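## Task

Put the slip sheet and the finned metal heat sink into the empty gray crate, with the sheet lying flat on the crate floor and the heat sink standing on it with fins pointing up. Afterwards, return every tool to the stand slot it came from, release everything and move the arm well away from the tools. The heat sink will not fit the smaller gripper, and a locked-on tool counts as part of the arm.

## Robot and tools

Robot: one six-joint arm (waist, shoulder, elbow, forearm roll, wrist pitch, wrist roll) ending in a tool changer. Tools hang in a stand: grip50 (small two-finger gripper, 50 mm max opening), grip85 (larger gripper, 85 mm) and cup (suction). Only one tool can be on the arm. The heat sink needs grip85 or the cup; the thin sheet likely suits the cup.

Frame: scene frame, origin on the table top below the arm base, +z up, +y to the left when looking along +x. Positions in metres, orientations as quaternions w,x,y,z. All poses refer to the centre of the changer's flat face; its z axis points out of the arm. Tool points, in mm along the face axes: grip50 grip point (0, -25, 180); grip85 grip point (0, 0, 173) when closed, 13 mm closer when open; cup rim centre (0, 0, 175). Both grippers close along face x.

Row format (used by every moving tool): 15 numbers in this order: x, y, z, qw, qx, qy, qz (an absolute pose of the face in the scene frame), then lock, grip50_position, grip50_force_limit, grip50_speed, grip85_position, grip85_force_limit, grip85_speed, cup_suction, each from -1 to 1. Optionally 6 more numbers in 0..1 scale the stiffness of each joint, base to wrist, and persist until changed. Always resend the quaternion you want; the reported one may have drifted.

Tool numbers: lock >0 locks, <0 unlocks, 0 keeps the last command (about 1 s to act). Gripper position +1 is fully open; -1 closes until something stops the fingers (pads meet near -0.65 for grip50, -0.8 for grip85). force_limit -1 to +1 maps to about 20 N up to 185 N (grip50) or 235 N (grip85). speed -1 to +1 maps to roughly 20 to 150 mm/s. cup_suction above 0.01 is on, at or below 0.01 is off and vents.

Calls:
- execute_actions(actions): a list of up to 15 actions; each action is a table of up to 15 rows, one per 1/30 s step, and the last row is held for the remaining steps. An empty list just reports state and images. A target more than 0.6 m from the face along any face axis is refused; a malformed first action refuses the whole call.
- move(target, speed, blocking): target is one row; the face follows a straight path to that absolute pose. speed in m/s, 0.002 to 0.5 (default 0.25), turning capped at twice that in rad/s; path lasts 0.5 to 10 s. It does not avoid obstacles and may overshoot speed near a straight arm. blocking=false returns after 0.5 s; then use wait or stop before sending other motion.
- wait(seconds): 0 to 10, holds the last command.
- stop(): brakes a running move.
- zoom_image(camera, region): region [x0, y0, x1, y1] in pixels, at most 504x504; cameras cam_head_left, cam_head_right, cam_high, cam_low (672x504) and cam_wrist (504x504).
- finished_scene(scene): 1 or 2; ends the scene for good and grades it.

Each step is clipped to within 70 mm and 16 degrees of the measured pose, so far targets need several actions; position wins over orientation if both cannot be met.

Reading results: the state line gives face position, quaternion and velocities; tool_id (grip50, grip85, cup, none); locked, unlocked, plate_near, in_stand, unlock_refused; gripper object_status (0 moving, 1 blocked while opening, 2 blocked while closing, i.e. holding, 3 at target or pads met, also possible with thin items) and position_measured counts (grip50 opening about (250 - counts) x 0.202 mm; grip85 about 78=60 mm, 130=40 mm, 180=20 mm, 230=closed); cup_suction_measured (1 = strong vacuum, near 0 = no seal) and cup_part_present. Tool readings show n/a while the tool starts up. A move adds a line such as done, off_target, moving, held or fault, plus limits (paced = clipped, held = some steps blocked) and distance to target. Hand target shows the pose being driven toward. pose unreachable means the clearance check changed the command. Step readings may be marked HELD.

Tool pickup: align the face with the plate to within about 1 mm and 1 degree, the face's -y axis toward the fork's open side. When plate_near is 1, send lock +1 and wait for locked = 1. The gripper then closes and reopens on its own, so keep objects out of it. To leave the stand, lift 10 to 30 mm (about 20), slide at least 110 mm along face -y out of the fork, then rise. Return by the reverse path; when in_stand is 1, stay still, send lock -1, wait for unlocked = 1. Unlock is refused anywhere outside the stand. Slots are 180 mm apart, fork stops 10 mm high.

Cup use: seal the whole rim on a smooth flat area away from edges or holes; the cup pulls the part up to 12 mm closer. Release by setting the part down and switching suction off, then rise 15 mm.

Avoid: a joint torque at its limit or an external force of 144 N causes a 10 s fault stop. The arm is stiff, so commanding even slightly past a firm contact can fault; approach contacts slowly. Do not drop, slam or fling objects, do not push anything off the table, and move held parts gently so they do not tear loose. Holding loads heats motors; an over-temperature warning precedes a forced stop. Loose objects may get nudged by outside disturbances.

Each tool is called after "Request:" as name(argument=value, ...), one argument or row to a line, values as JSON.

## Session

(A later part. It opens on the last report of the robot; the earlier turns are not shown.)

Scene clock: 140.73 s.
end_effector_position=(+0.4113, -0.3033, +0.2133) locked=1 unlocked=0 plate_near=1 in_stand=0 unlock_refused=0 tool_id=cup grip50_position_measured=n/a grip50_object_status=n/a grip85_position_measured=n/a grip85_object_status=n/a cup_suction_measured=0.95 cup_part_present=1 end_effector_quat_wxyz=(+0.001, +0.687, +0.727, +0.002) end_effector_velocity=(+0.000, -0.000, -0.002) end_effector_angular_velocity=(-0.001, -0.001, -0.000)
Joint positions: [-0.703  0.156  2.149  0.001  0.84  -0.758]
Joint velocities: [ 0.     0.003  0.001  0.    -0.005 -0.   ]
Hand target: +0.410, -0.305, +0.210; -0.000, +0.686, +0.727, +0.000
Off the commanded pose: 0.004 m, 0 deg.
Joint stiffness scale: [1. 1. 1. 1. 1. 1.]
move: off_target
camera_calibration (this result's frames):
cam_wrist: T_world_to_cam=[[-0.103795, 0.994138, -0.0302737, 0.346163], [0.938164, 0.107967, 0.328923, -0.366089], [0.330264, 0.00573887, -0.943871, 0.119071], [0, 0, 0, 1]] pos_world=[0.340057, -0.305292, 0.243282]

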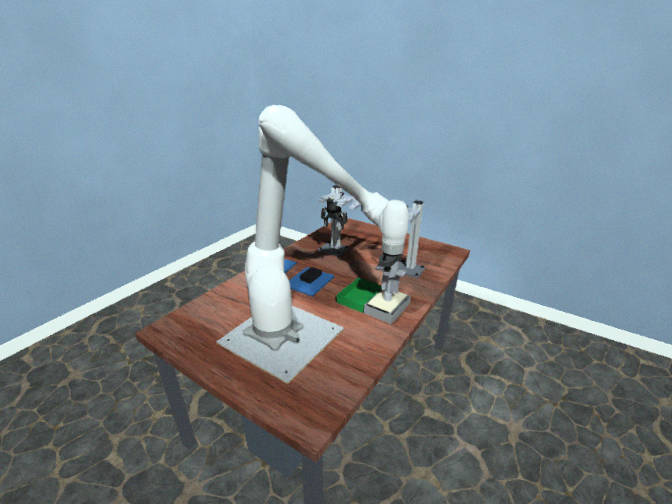

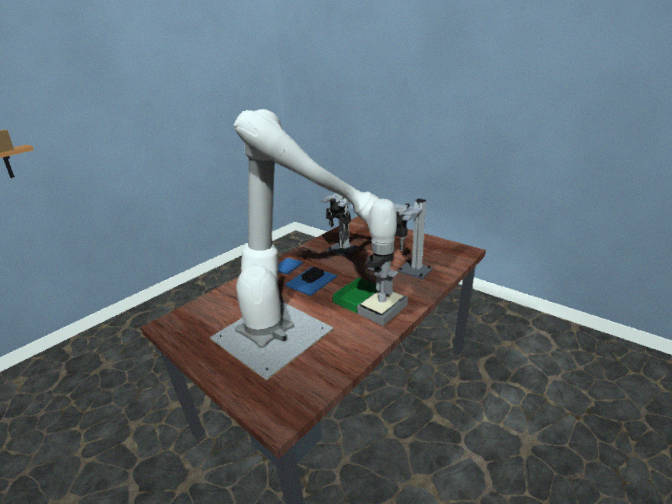

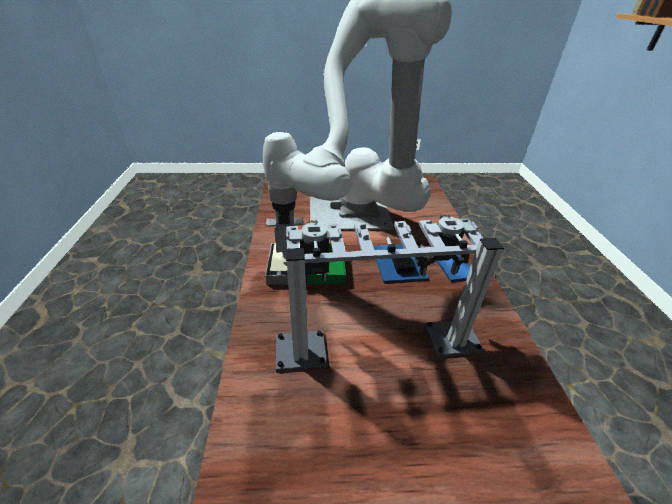

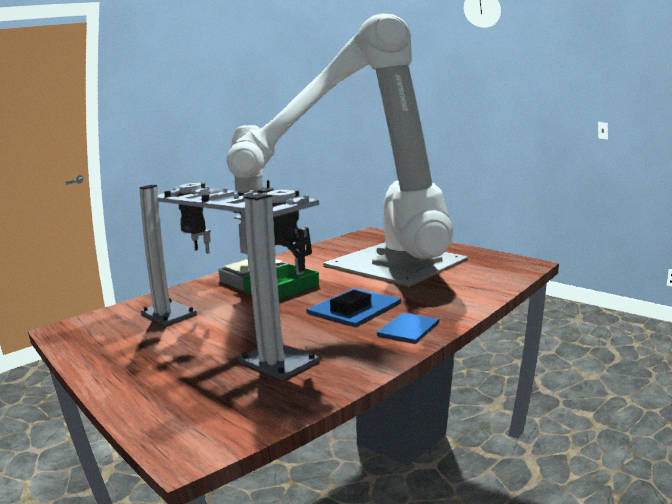

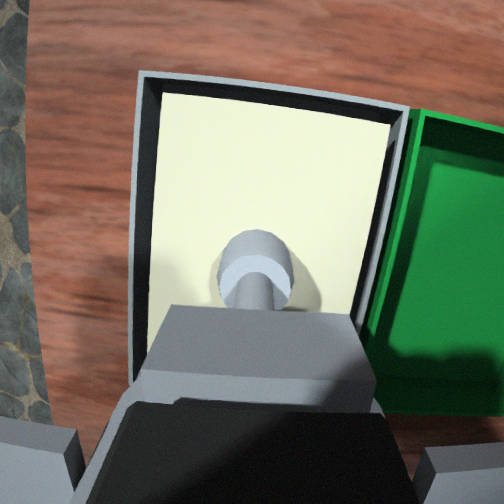

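Request:
move(
  target=[0.409,-0.305,0.169,0,0.6865,0.7271,0,0,1,0,0,1,0,0,1],
  speed=0.015,
)

Request:
execute_actions(
  actions=[
    [[0.409,-0.305,0.171,0,0.6865,0.7271,0,0,1,0,0,1,0,0,0]],
    [[0.409,-0.305,0.171,0,0.6865,0.7271,0,0,1,0,0,1,0,0,0]],
  ],
)

Request:
move(
  target=[0.409,-0.305,0.25,0,0.6865,0.7271,0,0,1,0,0,1,0,0,0],
  speed=0.05,
)

Request:
move(
  target=[0.53,-0.032,0.384,0,0.6865,0.7271,0,0,1,0,0,1,0,0,0],
  speed=0.2,
)

Request:
move(
  target=[0.685,-0.023,0.381,0,0.6865,0.7271,0,0,1,0,0,1,0,0,0],
  speed=0.07,
)

Request:
move(
  target=[0.6835,-0.024,0.356,0,0.6865,0.7271,0,0,1,0,0,1,0,0,0],
  speed=0.015,
)

Request:
execute_actions(
  actions=[
    [[0.683,-0.025,0.357,0,0.6865,0.7271,0,-1,1,0,0,1,0,0,0]],
    [[0.683,-0.025,0.357,0,0.6865,0.7271,0,-1,1,0,0,1,0,0,0]],
    [[0.683,-0.025,0.357,0,0.6865,0.7271,0,-1,1,0,0,1,0,0,0]],
  ],
)

Request:
move(
  target=[0.683,-0.025,0.392,0,0.6865,0.7271,0,0,1,0,0,1,0,0,0],
  speed=0.04,
)

Scene clock: 154.87 s.
end_effector_position=(+0.4105, -0.3035, +0.1723) locked=1 unlocked=0 plate_near=1 in_stand=0 unlock_refused=0 tool_id=cup grip50_position_measured=n/a grip50_object_status=n/a grip85_position_measured=n/a grip85_object_status=n/a cup_suction_measured=0.95 cup_part_present=1 end_effector_quat_wxyz=(+0.001, +0.687, +0.726, +0.001) end_effector_velocity=(+0.000, +0.000, -0.002) end_effector_angular_velocity=(+0.001, +0.000, +0.000)
Joint positions: [-0.704  0.211  2.181  0.     0.752 -0.759]
Joint velocities: [-0.     0.003  0.001  0.001 -0.003 -0.001]
Hand target: +0.409, -0.305, +0.169; -0.000, +0.686, +0.727, +0.000
Off the commanded pose: 0.004 m, 0 deg.
Joint stiffness scale: [1. 1. 1. 1. 1. 1.]
move: off_target
camera_calibration (this result's frames):
cam_wrist: T_world_to_cam=[[-0.103366, 0.994178, -0.0304378, 0.344852], [0.938247, 0.107617, 0.328801, -0.351957], [0.330162, 0.00542861, -0.943909, 0.0805235], [0, 0, 0, 1]] pos_world=[0.339283, -0.305404, 0.202227]

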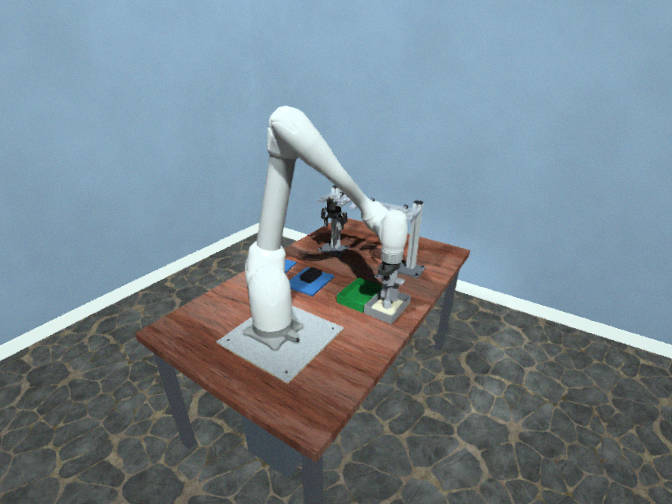

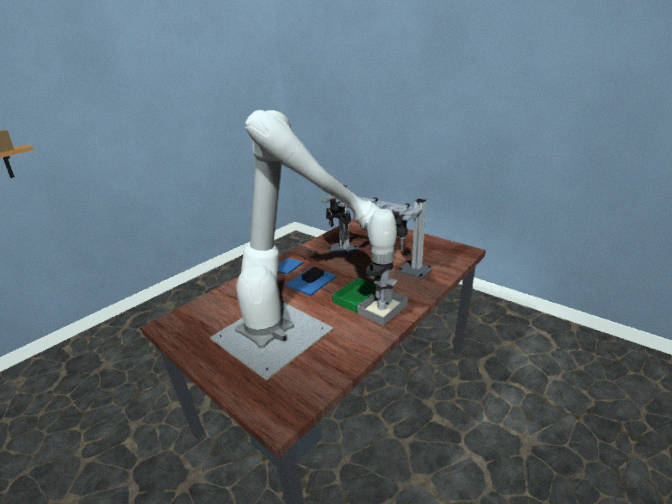

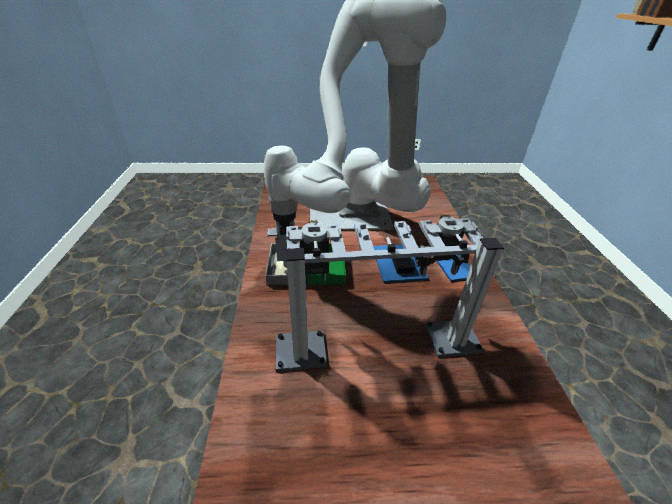

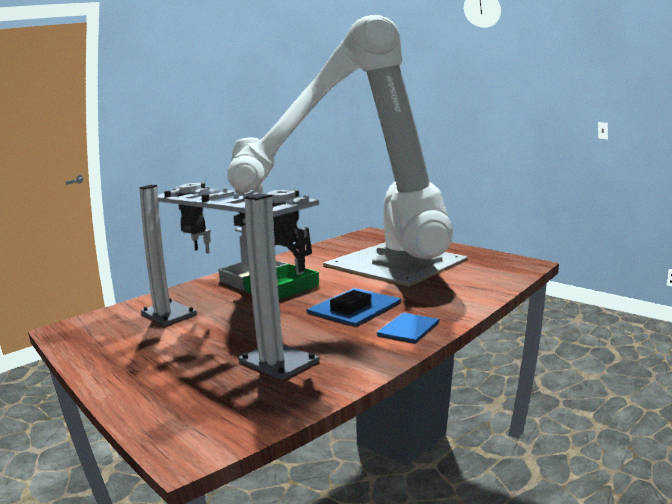

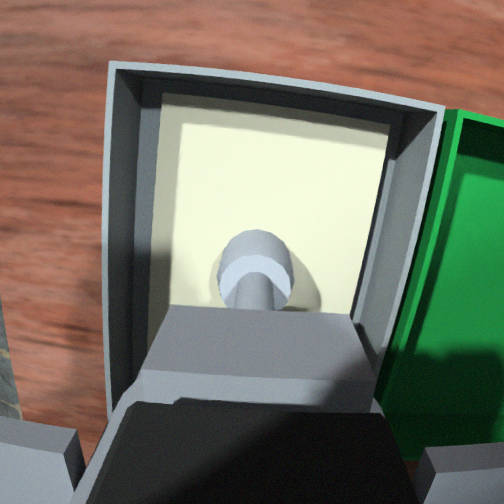

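Scene clock: 155.87 s.
end_effector_position=(+0.4105, -0.3035, +0.1722) locked=1 unlocked=0 plate_near=1 in_stand=0 unlock_refused=0 tool_id=cup grip50_position_measured=n/a grip50_object_status=n/a grip85_position_measured=n/a grip85_object_status=n/a cup_suction_measured=0.00 cup_part_present=0 end_effector_quat_wxyz=(+0.001, +0.687, +0.726, +0.001) end_effector_velocity=(+0.000, -0.001, +0.000) end_effector_angular_velocity=(-0.001, +0.000, +0.001)
Joint positions: [-0.704  0.211  2.181  0.     0.752 -0.759]
Joint velocities: [-0.    -0.    -0.001 -0.002  0.001 -0.   ]
Hand target: +0.409, -0.305, +0.171; -0.000, +0.687, +0.727, +0.000
Off the commanded pose: 0.002 m, 0 deg.
Joint stiffness scale: [1. 1. 1. 1. 1. 1.]
Step readings (end_effector_position; steps 1 to 15: 1st action; 16 to 30: 2nd action):
0: (+0.4105, -0.3035, +0.1723)
1: (+0.4105, -0.3035, +0.1722)
2: (+0.4105, -0.3035, +0.1722)
4: (+0.4105, -0.3035, +0.1722)
8: (+0.4105, -0.3035, +0.1722)
15: (+0.4105, -0.3035, +0.1722)
16: (+0.4105, -0.3035, +0.1722)
17: (+0.4105, -0.3035, +0.1722)
19: (+0.4105, -0.3035, +0.1722)
23: (+0.4105, -0.3035, +0.1722)
30: end_effector_position above
camera_calibration (this result's frames):
cam_wrist: T_world_to_cam=[[-0.103448, 0.994167, -0.0305098, 0.344914], [0.938254, 0.107719, 0.328748, -0.351894], [0.330117, 0.00538229, -0.943925, 0.0805017], [0, 0, 0, 1]] pos_world=[0.339272, -0.30543, 0.202196]

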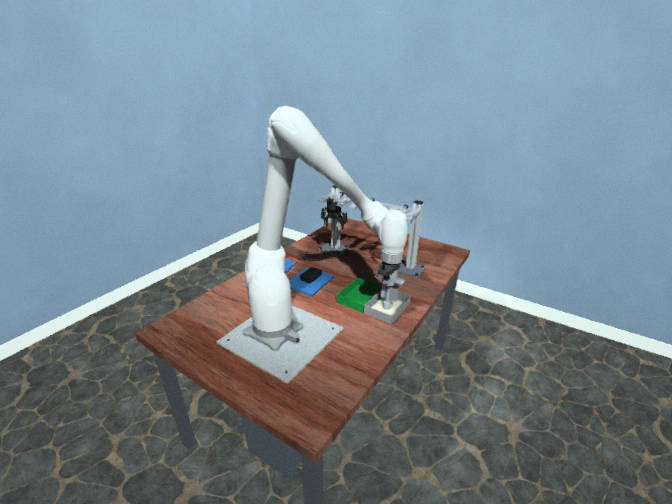

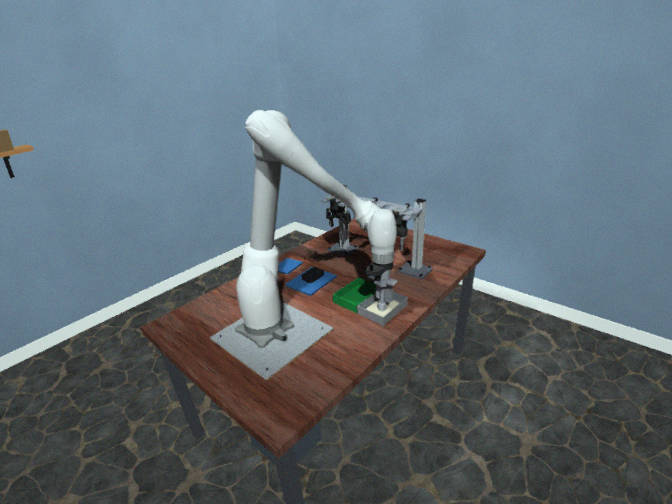

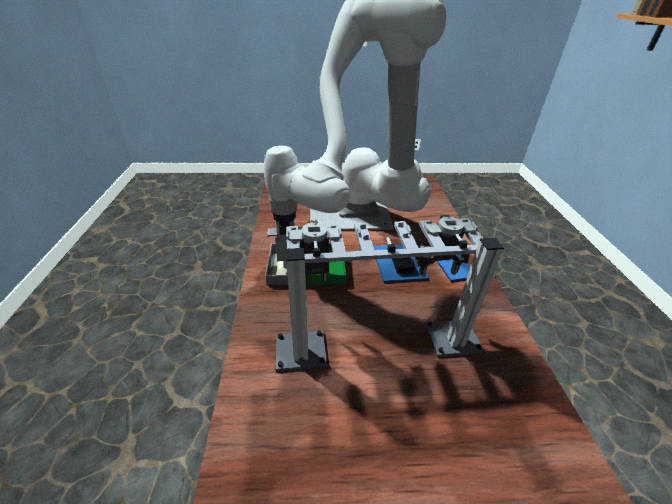

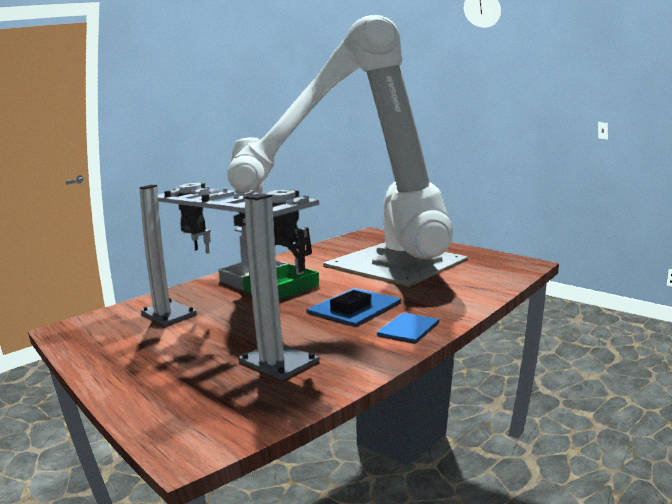

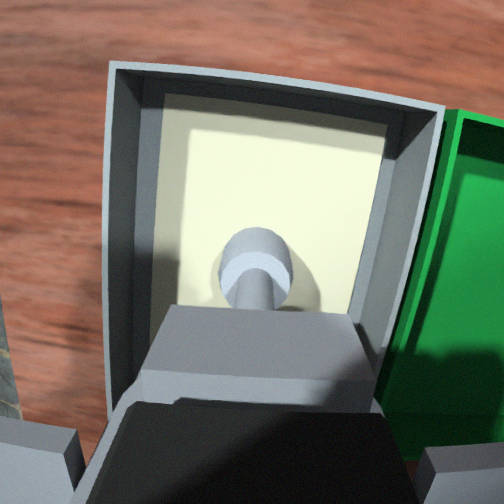

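Scene clock: 157.80 s.
end_effector_position=(+0.4104, -0.3036, +0.2466) locked=1 unlocked=0 plate_near=1 in_stand=0 unlock_refused=0 tool_id=cup grip50_position_measured=n/a grip50_object_status=n/a grip85_position_measured=n/a grip85_object_status=n/a cup_suction_measured=0.00 cup_part_present=0 end_effector_quat_wxyz=(-0.001, +0.687, +0.726, +0.001) end_effector_velocity=(-0.000, -0.000, +0.002) end_effector_angular_velocity=(+0.001, +0.001, +0.000)
Joint positions: [-0.704  0.116  2.119  0.     0.914 -0.759]
Joint velocities: [ 0.    -0.002 -0.003 -0.     0.006 -0.   ]
Hand target: +0.409, -0.305, +0.250; +0.000, +0.687, +0.727, -0.000
Off the commanded pose: 0.004 m, 0 deg.
Joint stiffness scale: [1. 1. 1. 1. 1. 1.]
move: off_target
camera_calibration (this result's frames):
cam_wrist: T_world_to_cam=[[-0.103583, 0.994249, -0.0271794, 0.346567], [0.939392, 0.106774, 0.325794, -0.37623], [0.326823, 0.00821483, -0.94505, 0.153213], [0, 0, 0, 1]] pos_world=[0.339253, -0.305661, 0.276787]

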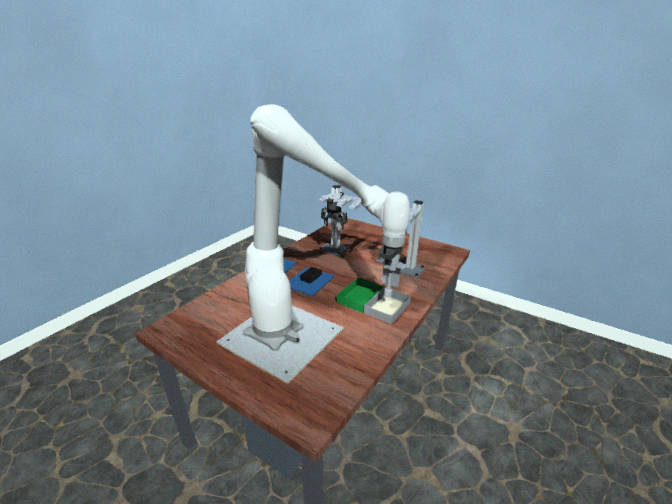

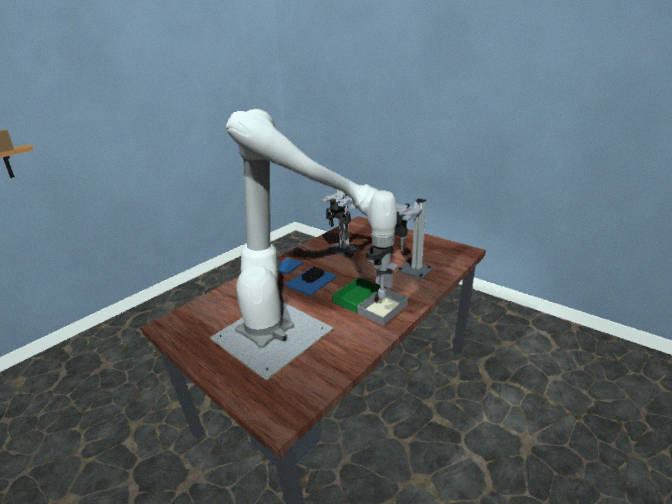

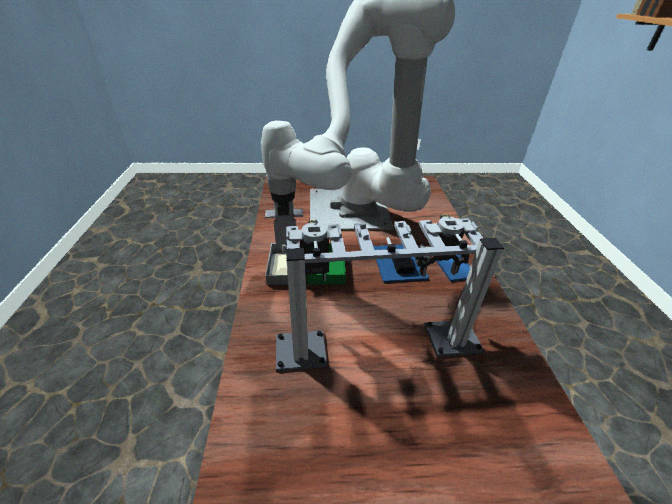

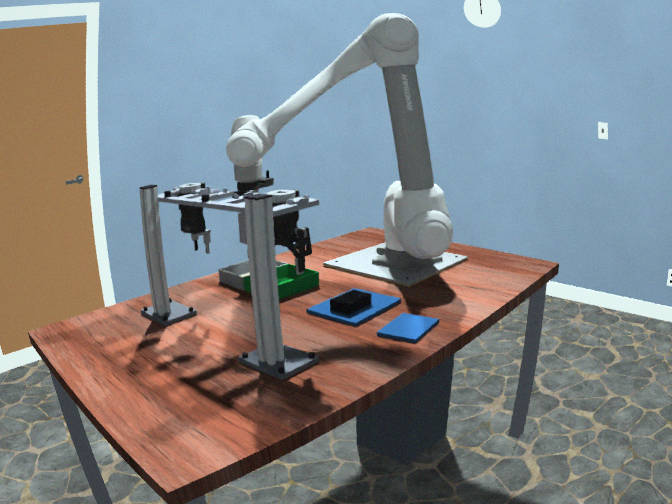

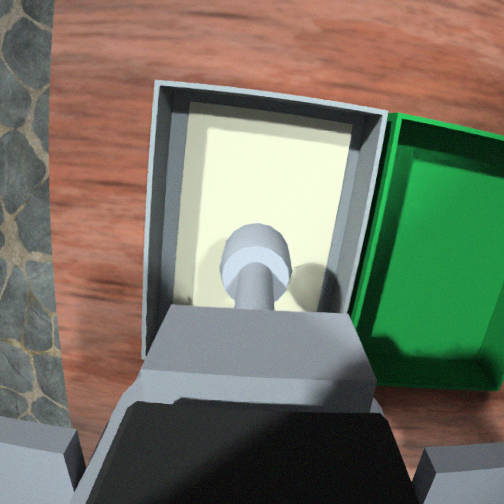

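Scene clock: 160.00 s.
end_effector_position=(+0.5294, -0.0336, +0.3853) locked=1 unlocked=0 plate_near=1 in_stand=0 unlock_refused=0 tool_id=cup grip50_position_measured=n/a grip50_object_status=n/a grip85_position_measured=n/a grip85_object_status=n/a cup_suction_measured=0.00 cup_part_present=0 end_effector_quat_wxyz=(+0.003, +0.687, +0.727, +0.002) end_effector_velocity=(+0.001, +0.002, +0.001) end_effector_angular_velocity=(+0.002, +0.003, -0.003)
Joint positions: [-0.13   0.021  1.935  0.     1.184 -0.185]
Joint velocities: [ 0.004  0.001 -0.003  0.001  0.004  0.006]
Hand target: +0.531, -0.032, +0.384; +0.001, +0.687, +0.727, -0.000
Off the commanded pose: 0.002 m, 0 deg.
Joint stiffness scale: [1. 1. 1. 1. 1. 1.]
move: done
camera_calibration (this result's frames):
cam_wrist: T_world_to_cam=[[-0.104136, 0.994023, -0.0327818, 0.0966606], [0.936959, 0.109106, 0.331971, -0.563152], [0.333563, 0.00385486, -0.94272, 0.238579], [0, 0, 0, 1]] pos_world=[0.458135, -0.0355594, 0.415031]

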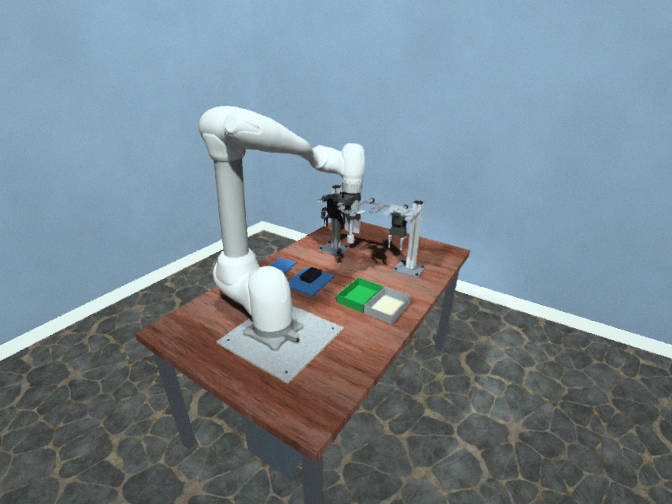

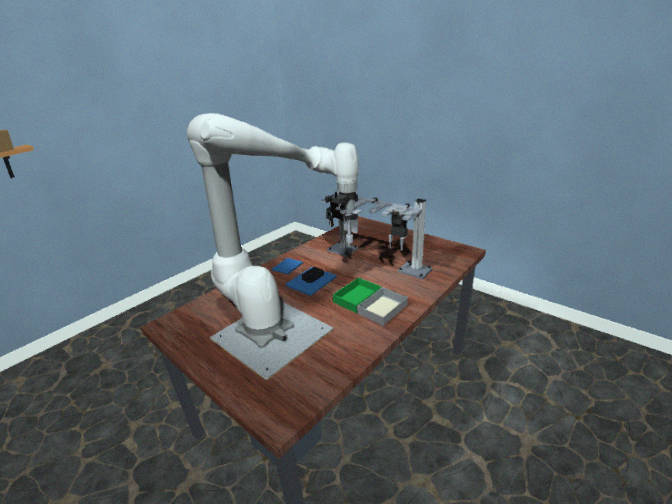

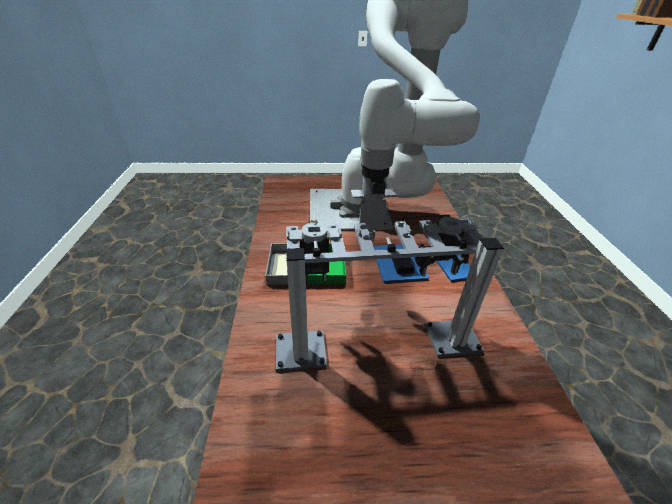

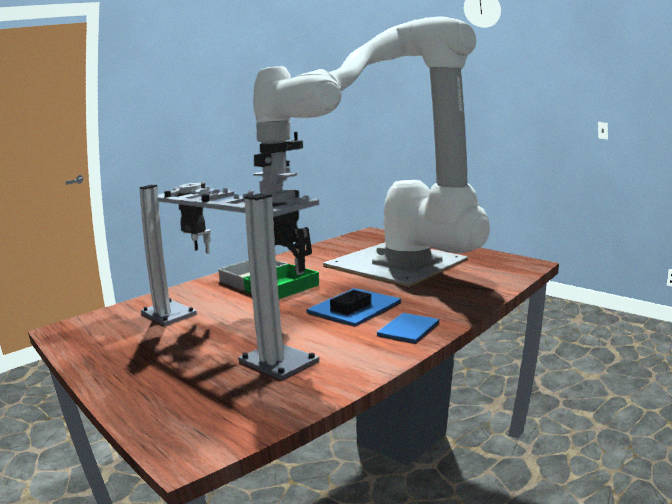

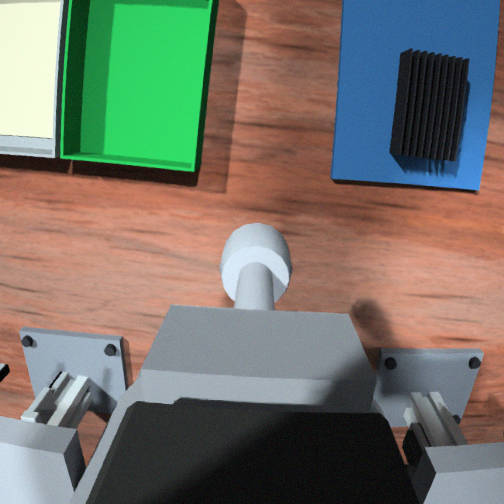

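Scene clock: 162.63 s.
end_effector_position=(+0.6837, -0.0253, +0.3827) locked=1 unlocked=0 plate_near=1 in_stand=0 unlock_refused=0 tool_id=cup grip50_position_measured=n/a grip50_object_status=n/a grip85_position_measured=n/a grip85_object_status=n/a cup_suction_measured=0.00 cup_part_present=0 end_effector_quat_wxyz=(+0.003, +0.687, +0.727, +0.002) end_effector_velocity=(+0.003, +0.000, +0.001) end_effector_angular_velocity=(-0.001, +0.000, +0.000)
Joint positions: [-0.089  0.261  1.661  0.     1.218 -0.145]
Joint velocities: [ 0.001  0.004 -0.006 -0.001  0.003  0.   ]
Hand target: +0.685, -0.023, +0.381; +0.000, +0.687, +0.727, -0.000
Off the commanded pose: 0.003 m, 0 deg.
Joint stiffness scale: [1. 1. 1. 1. 1. 1.]
move: done
camera_calibration (this result's frames):
cam_wrist: T_world_to_cam=[[-0.104739, 0.993965, -0.0326114, 0.104733], [0.937074, 0.109619, 0.331474, -0.70757], [0.333049, 0.00415881, -0.9429, 0.185104], [0, 0, 0, 1]] pos_world=[0.612367, -0.0273071, 0.412491]

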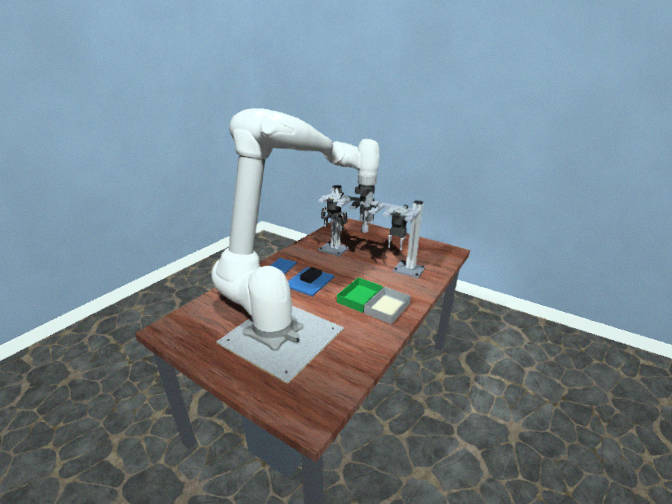

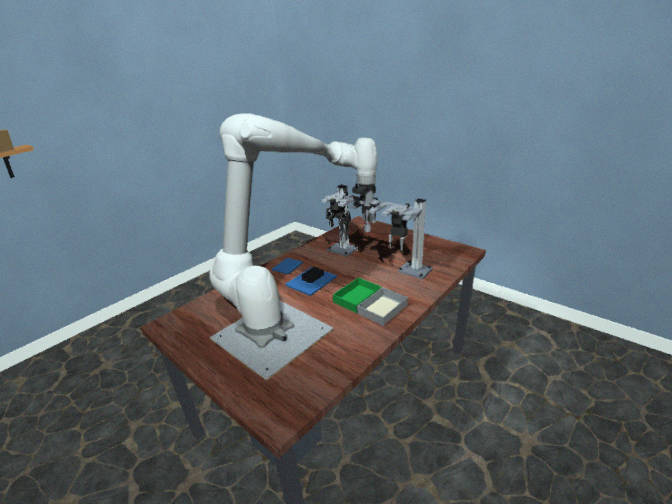

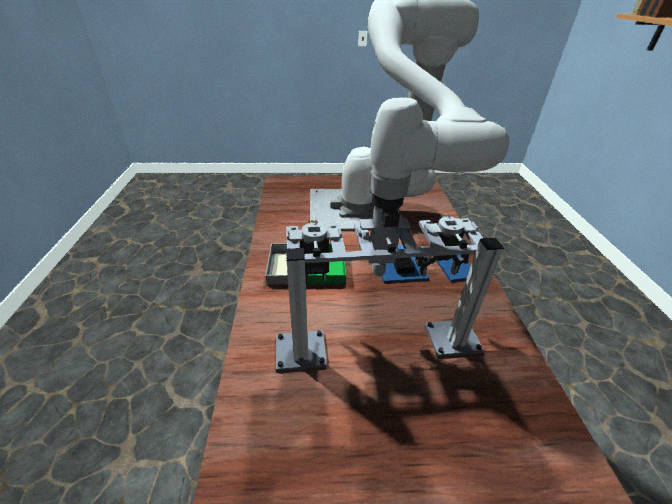

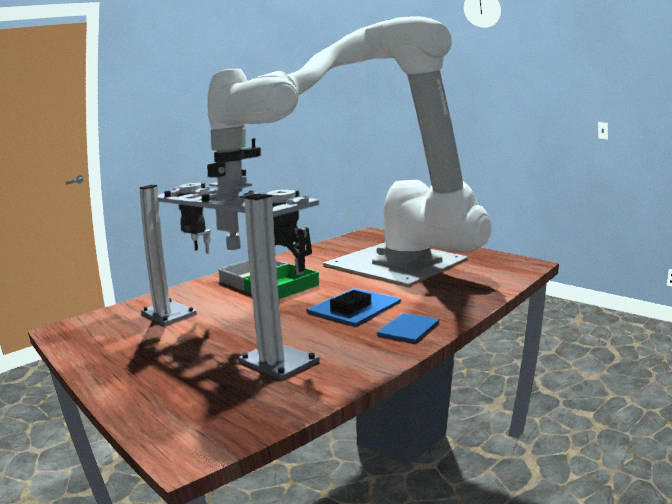

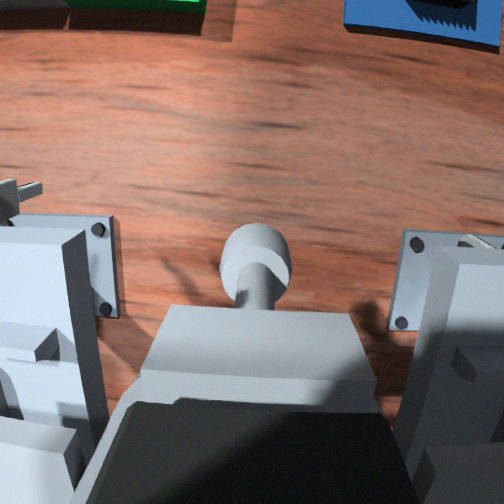

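Scene clock: 164.67 s.
end_effector_position=(+0.6825, -0.0252, +0.3603) locked=1 unlocked=0 plate_near=1 in_stand=1 unlock_refused=0 tool_id=cup grip50_position_measured=n/a grip50_object_status=n/a grip85_position_measured=n/a grip85_object_status=n/a cup_suction_measured=0.00 cup_part_present=0 end_effector_quat_wxyz=(+0.001, +0.687, +0.727, +0.000) end_effector_velocity=(+0.000, -0.000, -0.002) end_effector_angular_velocity=(-0.001, -0.000, +0.001)
Joint positions: [-0.089  0.274  1.687  0.     1.183 -0.145]
Joint velocities: [-0.     0.001  0.002 -0.001 -0.004 -0.   ]
Hand target: +0.683, -0.024, +0.356; -0.000, +0.686, +0.727, -0.000
Off the commanded pose: 0.005 m, 0 deg.
Joint stiffness scale: [1. 1. 1. 1. 1. 1.]
move: off_target
camera_calibration (this result's frames):
cam_wrist: T_world_to_cam=[[-0.104868, 0.993978, -0.031788, 0.103582], [0.938489, 0.109487, 0.327491, -0.698598], [0.329, 0.00451059, -0.944319, 0.167621], [0, 0, 0, 1]] pos_world=[0.611342, -0.0272268, 0.390365]

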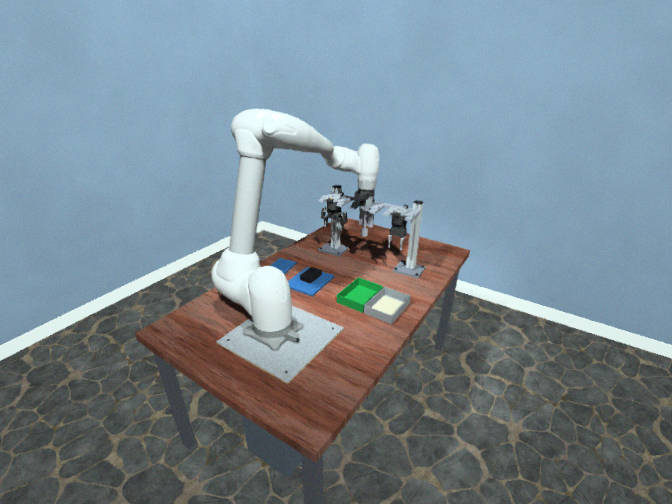

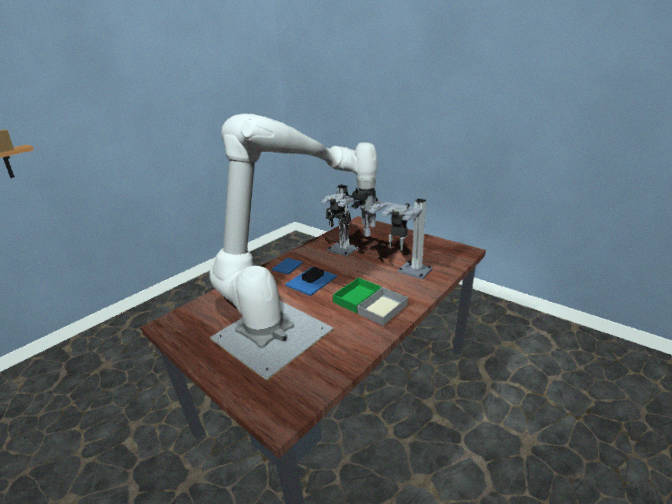

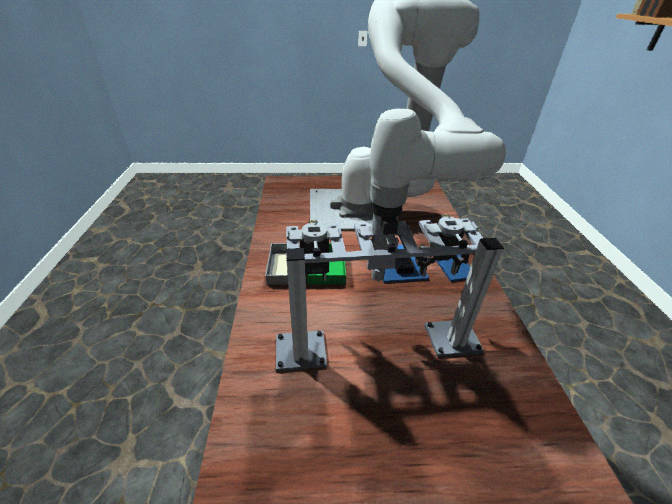

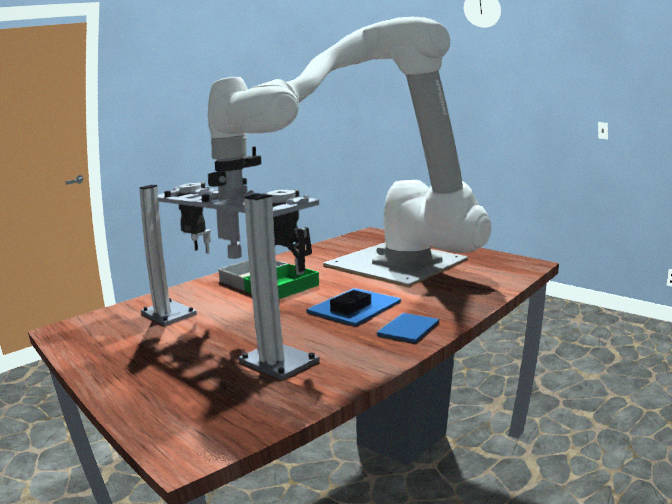

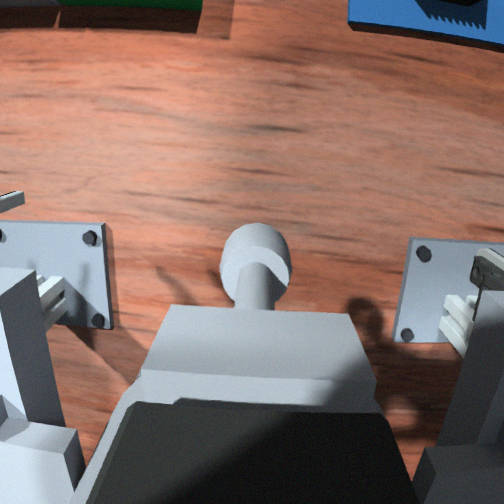

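Scene clock: 166.17 s.
end_effector_position=(+0.6824, -0.0252, +0.3601) locked=0 unlocked=1 plate_near=1 in_stand=1 unlock_refused=0 tool_id=none grip50_position_measured=n/a grip50_object_status=n/a grip85_position_measured=n/a grip85_object_status=n/a cup_suction_measured=n/a cup_part_present=n/a end_effector_quat_wxyz=(+0.001, +0.687, +0.727, +0.000) end_effector_velocity=(+0.000, -0.000, +0.000) end_effector_angular_velocity=(-0.000, -0.001, +0.000)
Joint positions: [-0.089  0.274  1.688  0.     1.183 -0.145]
Joint velocities: [-0.    -0.    -0.001 -0.     0.    -0.   ]
Hand target: +0.683, -0.025, +0.357; -0.000, +0.687, +0.727, -0.000
Off the commanded pose: 0.003 m, 0 deg.
Joint stiffness scale: [1. 1. 1. 1. 1. 1.]
Step readings (end_effector_position; steps 1 to 15: 1st action; 16 to 30: 2nd action; 31 to 45: 3rd action):
0: (+0.6825, -0.0252, +0.3603)
1: (+0.6824, -0.0252, +0.3601)
2: (+0.6824, -0.0252, +0.3601)
4: (+0.6824, -0.0252, +0.3601)
8: (+0.6824, -0.0252, +0.3601)
15: (+0.6824, -0.0252, +0.3601)
16: (+0.6824, -0.0252, +0.3601)
17: (+0.6824, -0.0252, +0.3601)
19: (+0.6824, -0.0252, +0.3601)
23: (+0.6824, -0.0252, +0.3601)
30: (+0.6824, -0.0252, +0.3601)
31: (+0.6824, -0.0252, +0.3601)
32: (+0.6824, -0.0252, +0.3601)
34: (+0.6824, -0.0252, +0.3601)
38: (+0.6824, -0.0252, +0.3601)
45: end_effector_position above
camera_calibration (this result's frames):
cam_wrist: T_world_to_cam=[[-0.10488, 0.993979, -0.031713, 0.103535], [0.938616, 0.109475, 0.32713, -0.698372], [0.328633, 0.00454298, -0.944447, 0.167703], [0, 0, 0, 1]] pos_world=[0.611249, -0.0272189, 0.390129]

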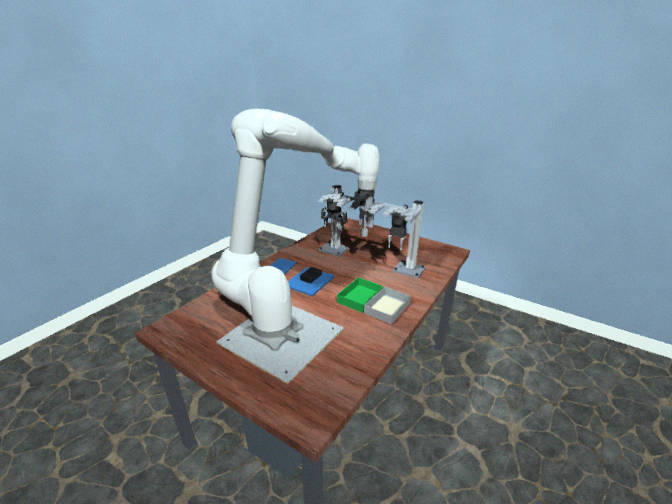

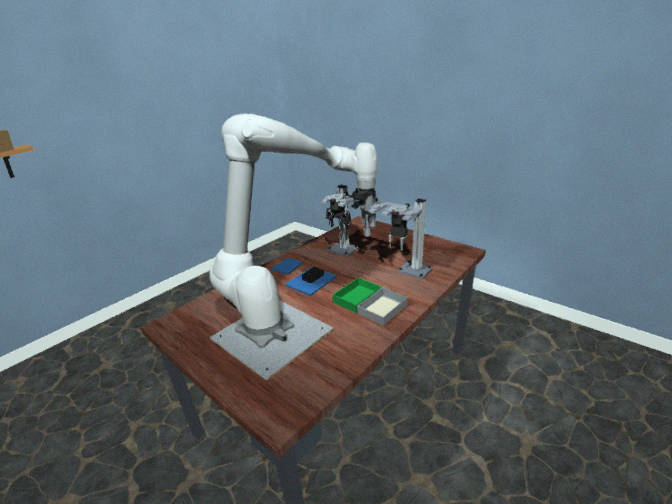

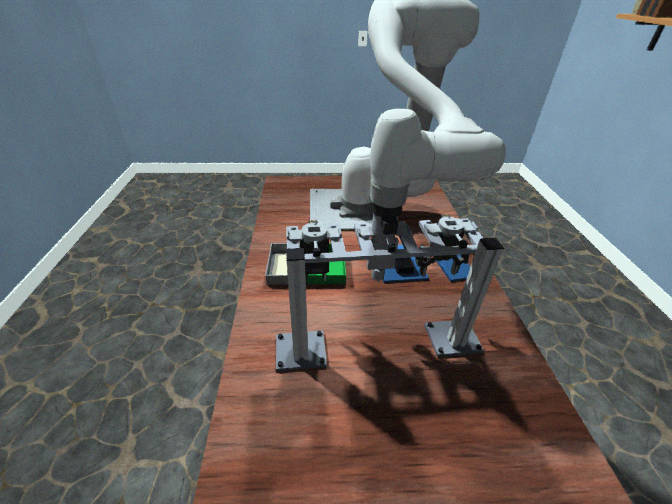

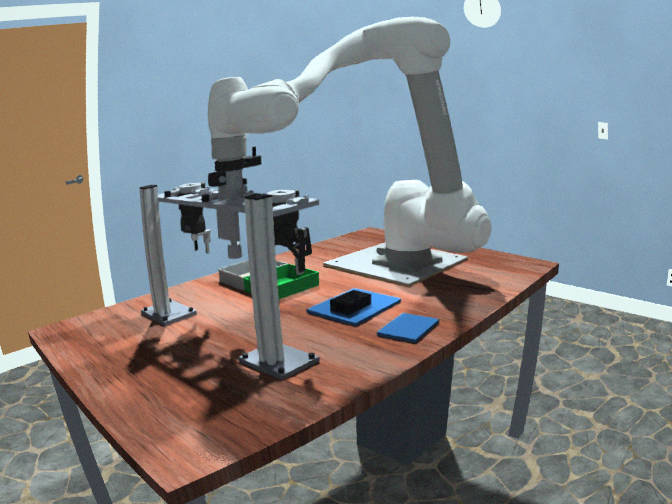

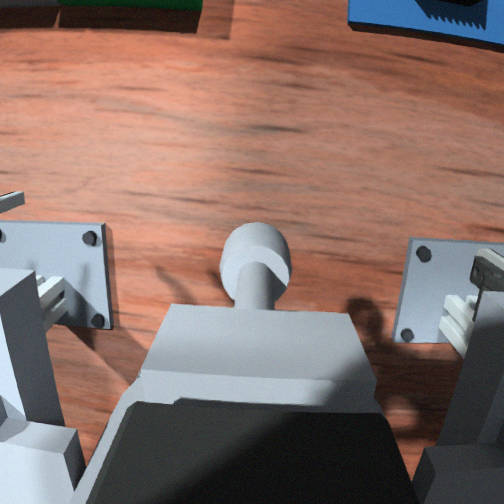

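Scene clock: 167.33 s.
end_effector_position=(+0.6841, -0.0254, +0.3877) locked=0 unlocked=1 plate_near=0 in_stand=0 unlock_refused=0 tool_id=none grip50_position_measured=n/a grip50_object_status=n/a grip85_position_measured=n/a grip85_object_status=n/a cup_suction_measured=n/a cup_part_present=n/a end_effector_quat_wxyz=(-0.001, +0.687, +0.727, -0.001) end_effector_velocity=(+0.000, +0.000, +0.001) end_effector_angular_velocity=(+0.001, +0.001, +0.000)
Joint positions: [-0.089  0.262  1.651  0.     1.237 -0.145]
Joint velocities: [ 0.    -0.    -0.002  0.001  0.003 -0.   ]
Hand target: +0.683, -0.025, +0.392; +0.000, +0.687, +0.727, -0.000
Off the commanded pose: 0.004 m, 0 deg.
Joint stiffness scale: [1. 1. 1. 1. 1. 1.]
move: off_target
camera_calibration (this result's frames):
cam_wrist: T_world_to_cam=[[-0.105021, 0.993991, -0.0308787, 0.104484], [0.940018, 0.109356, 0.323122, -0.708379], [0.324557, 0.004908, -0.945853, 0.19656], [0, 0, 0, 1]] pos_world=[0.613067, -0.0273557, 0.418036]

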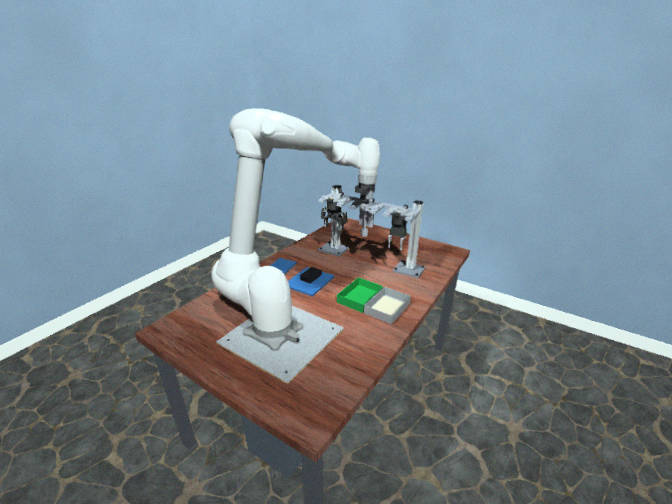

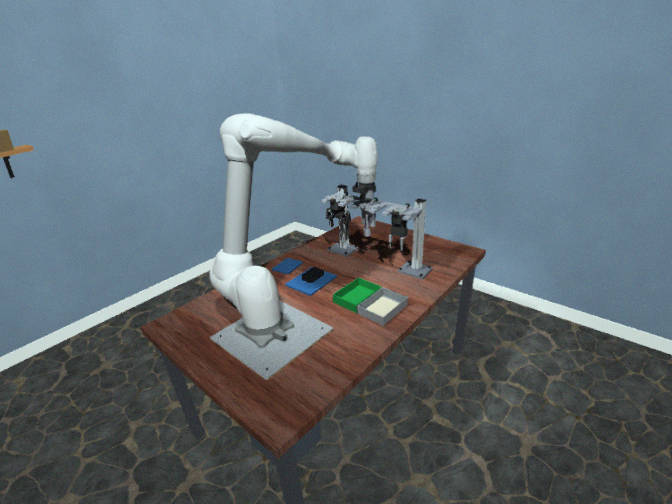

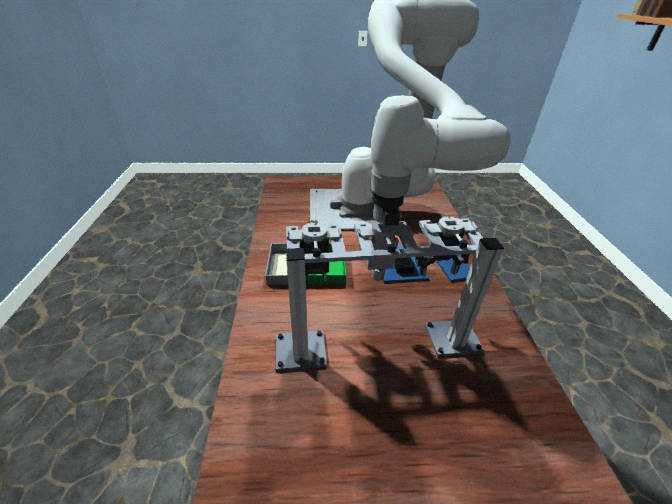

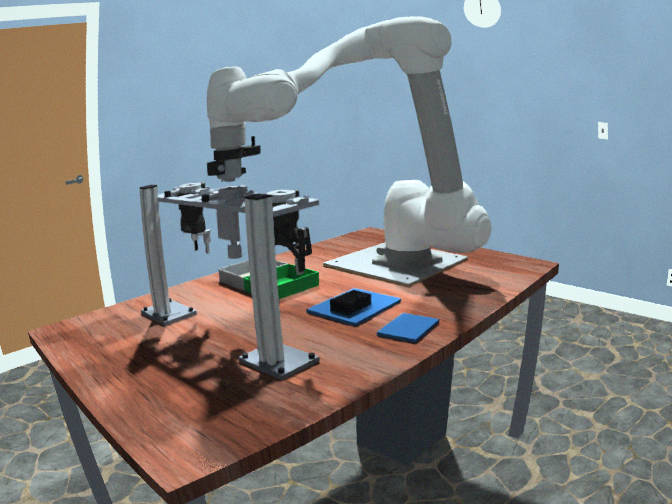

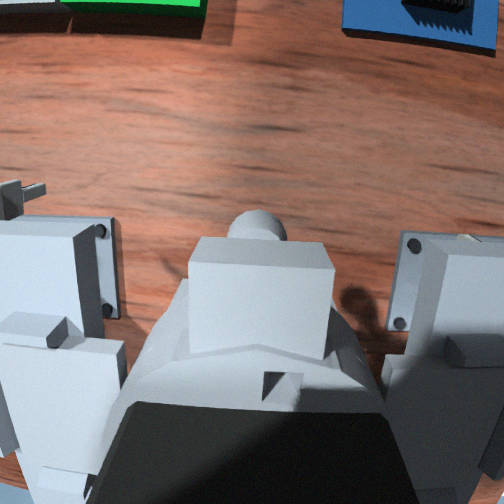

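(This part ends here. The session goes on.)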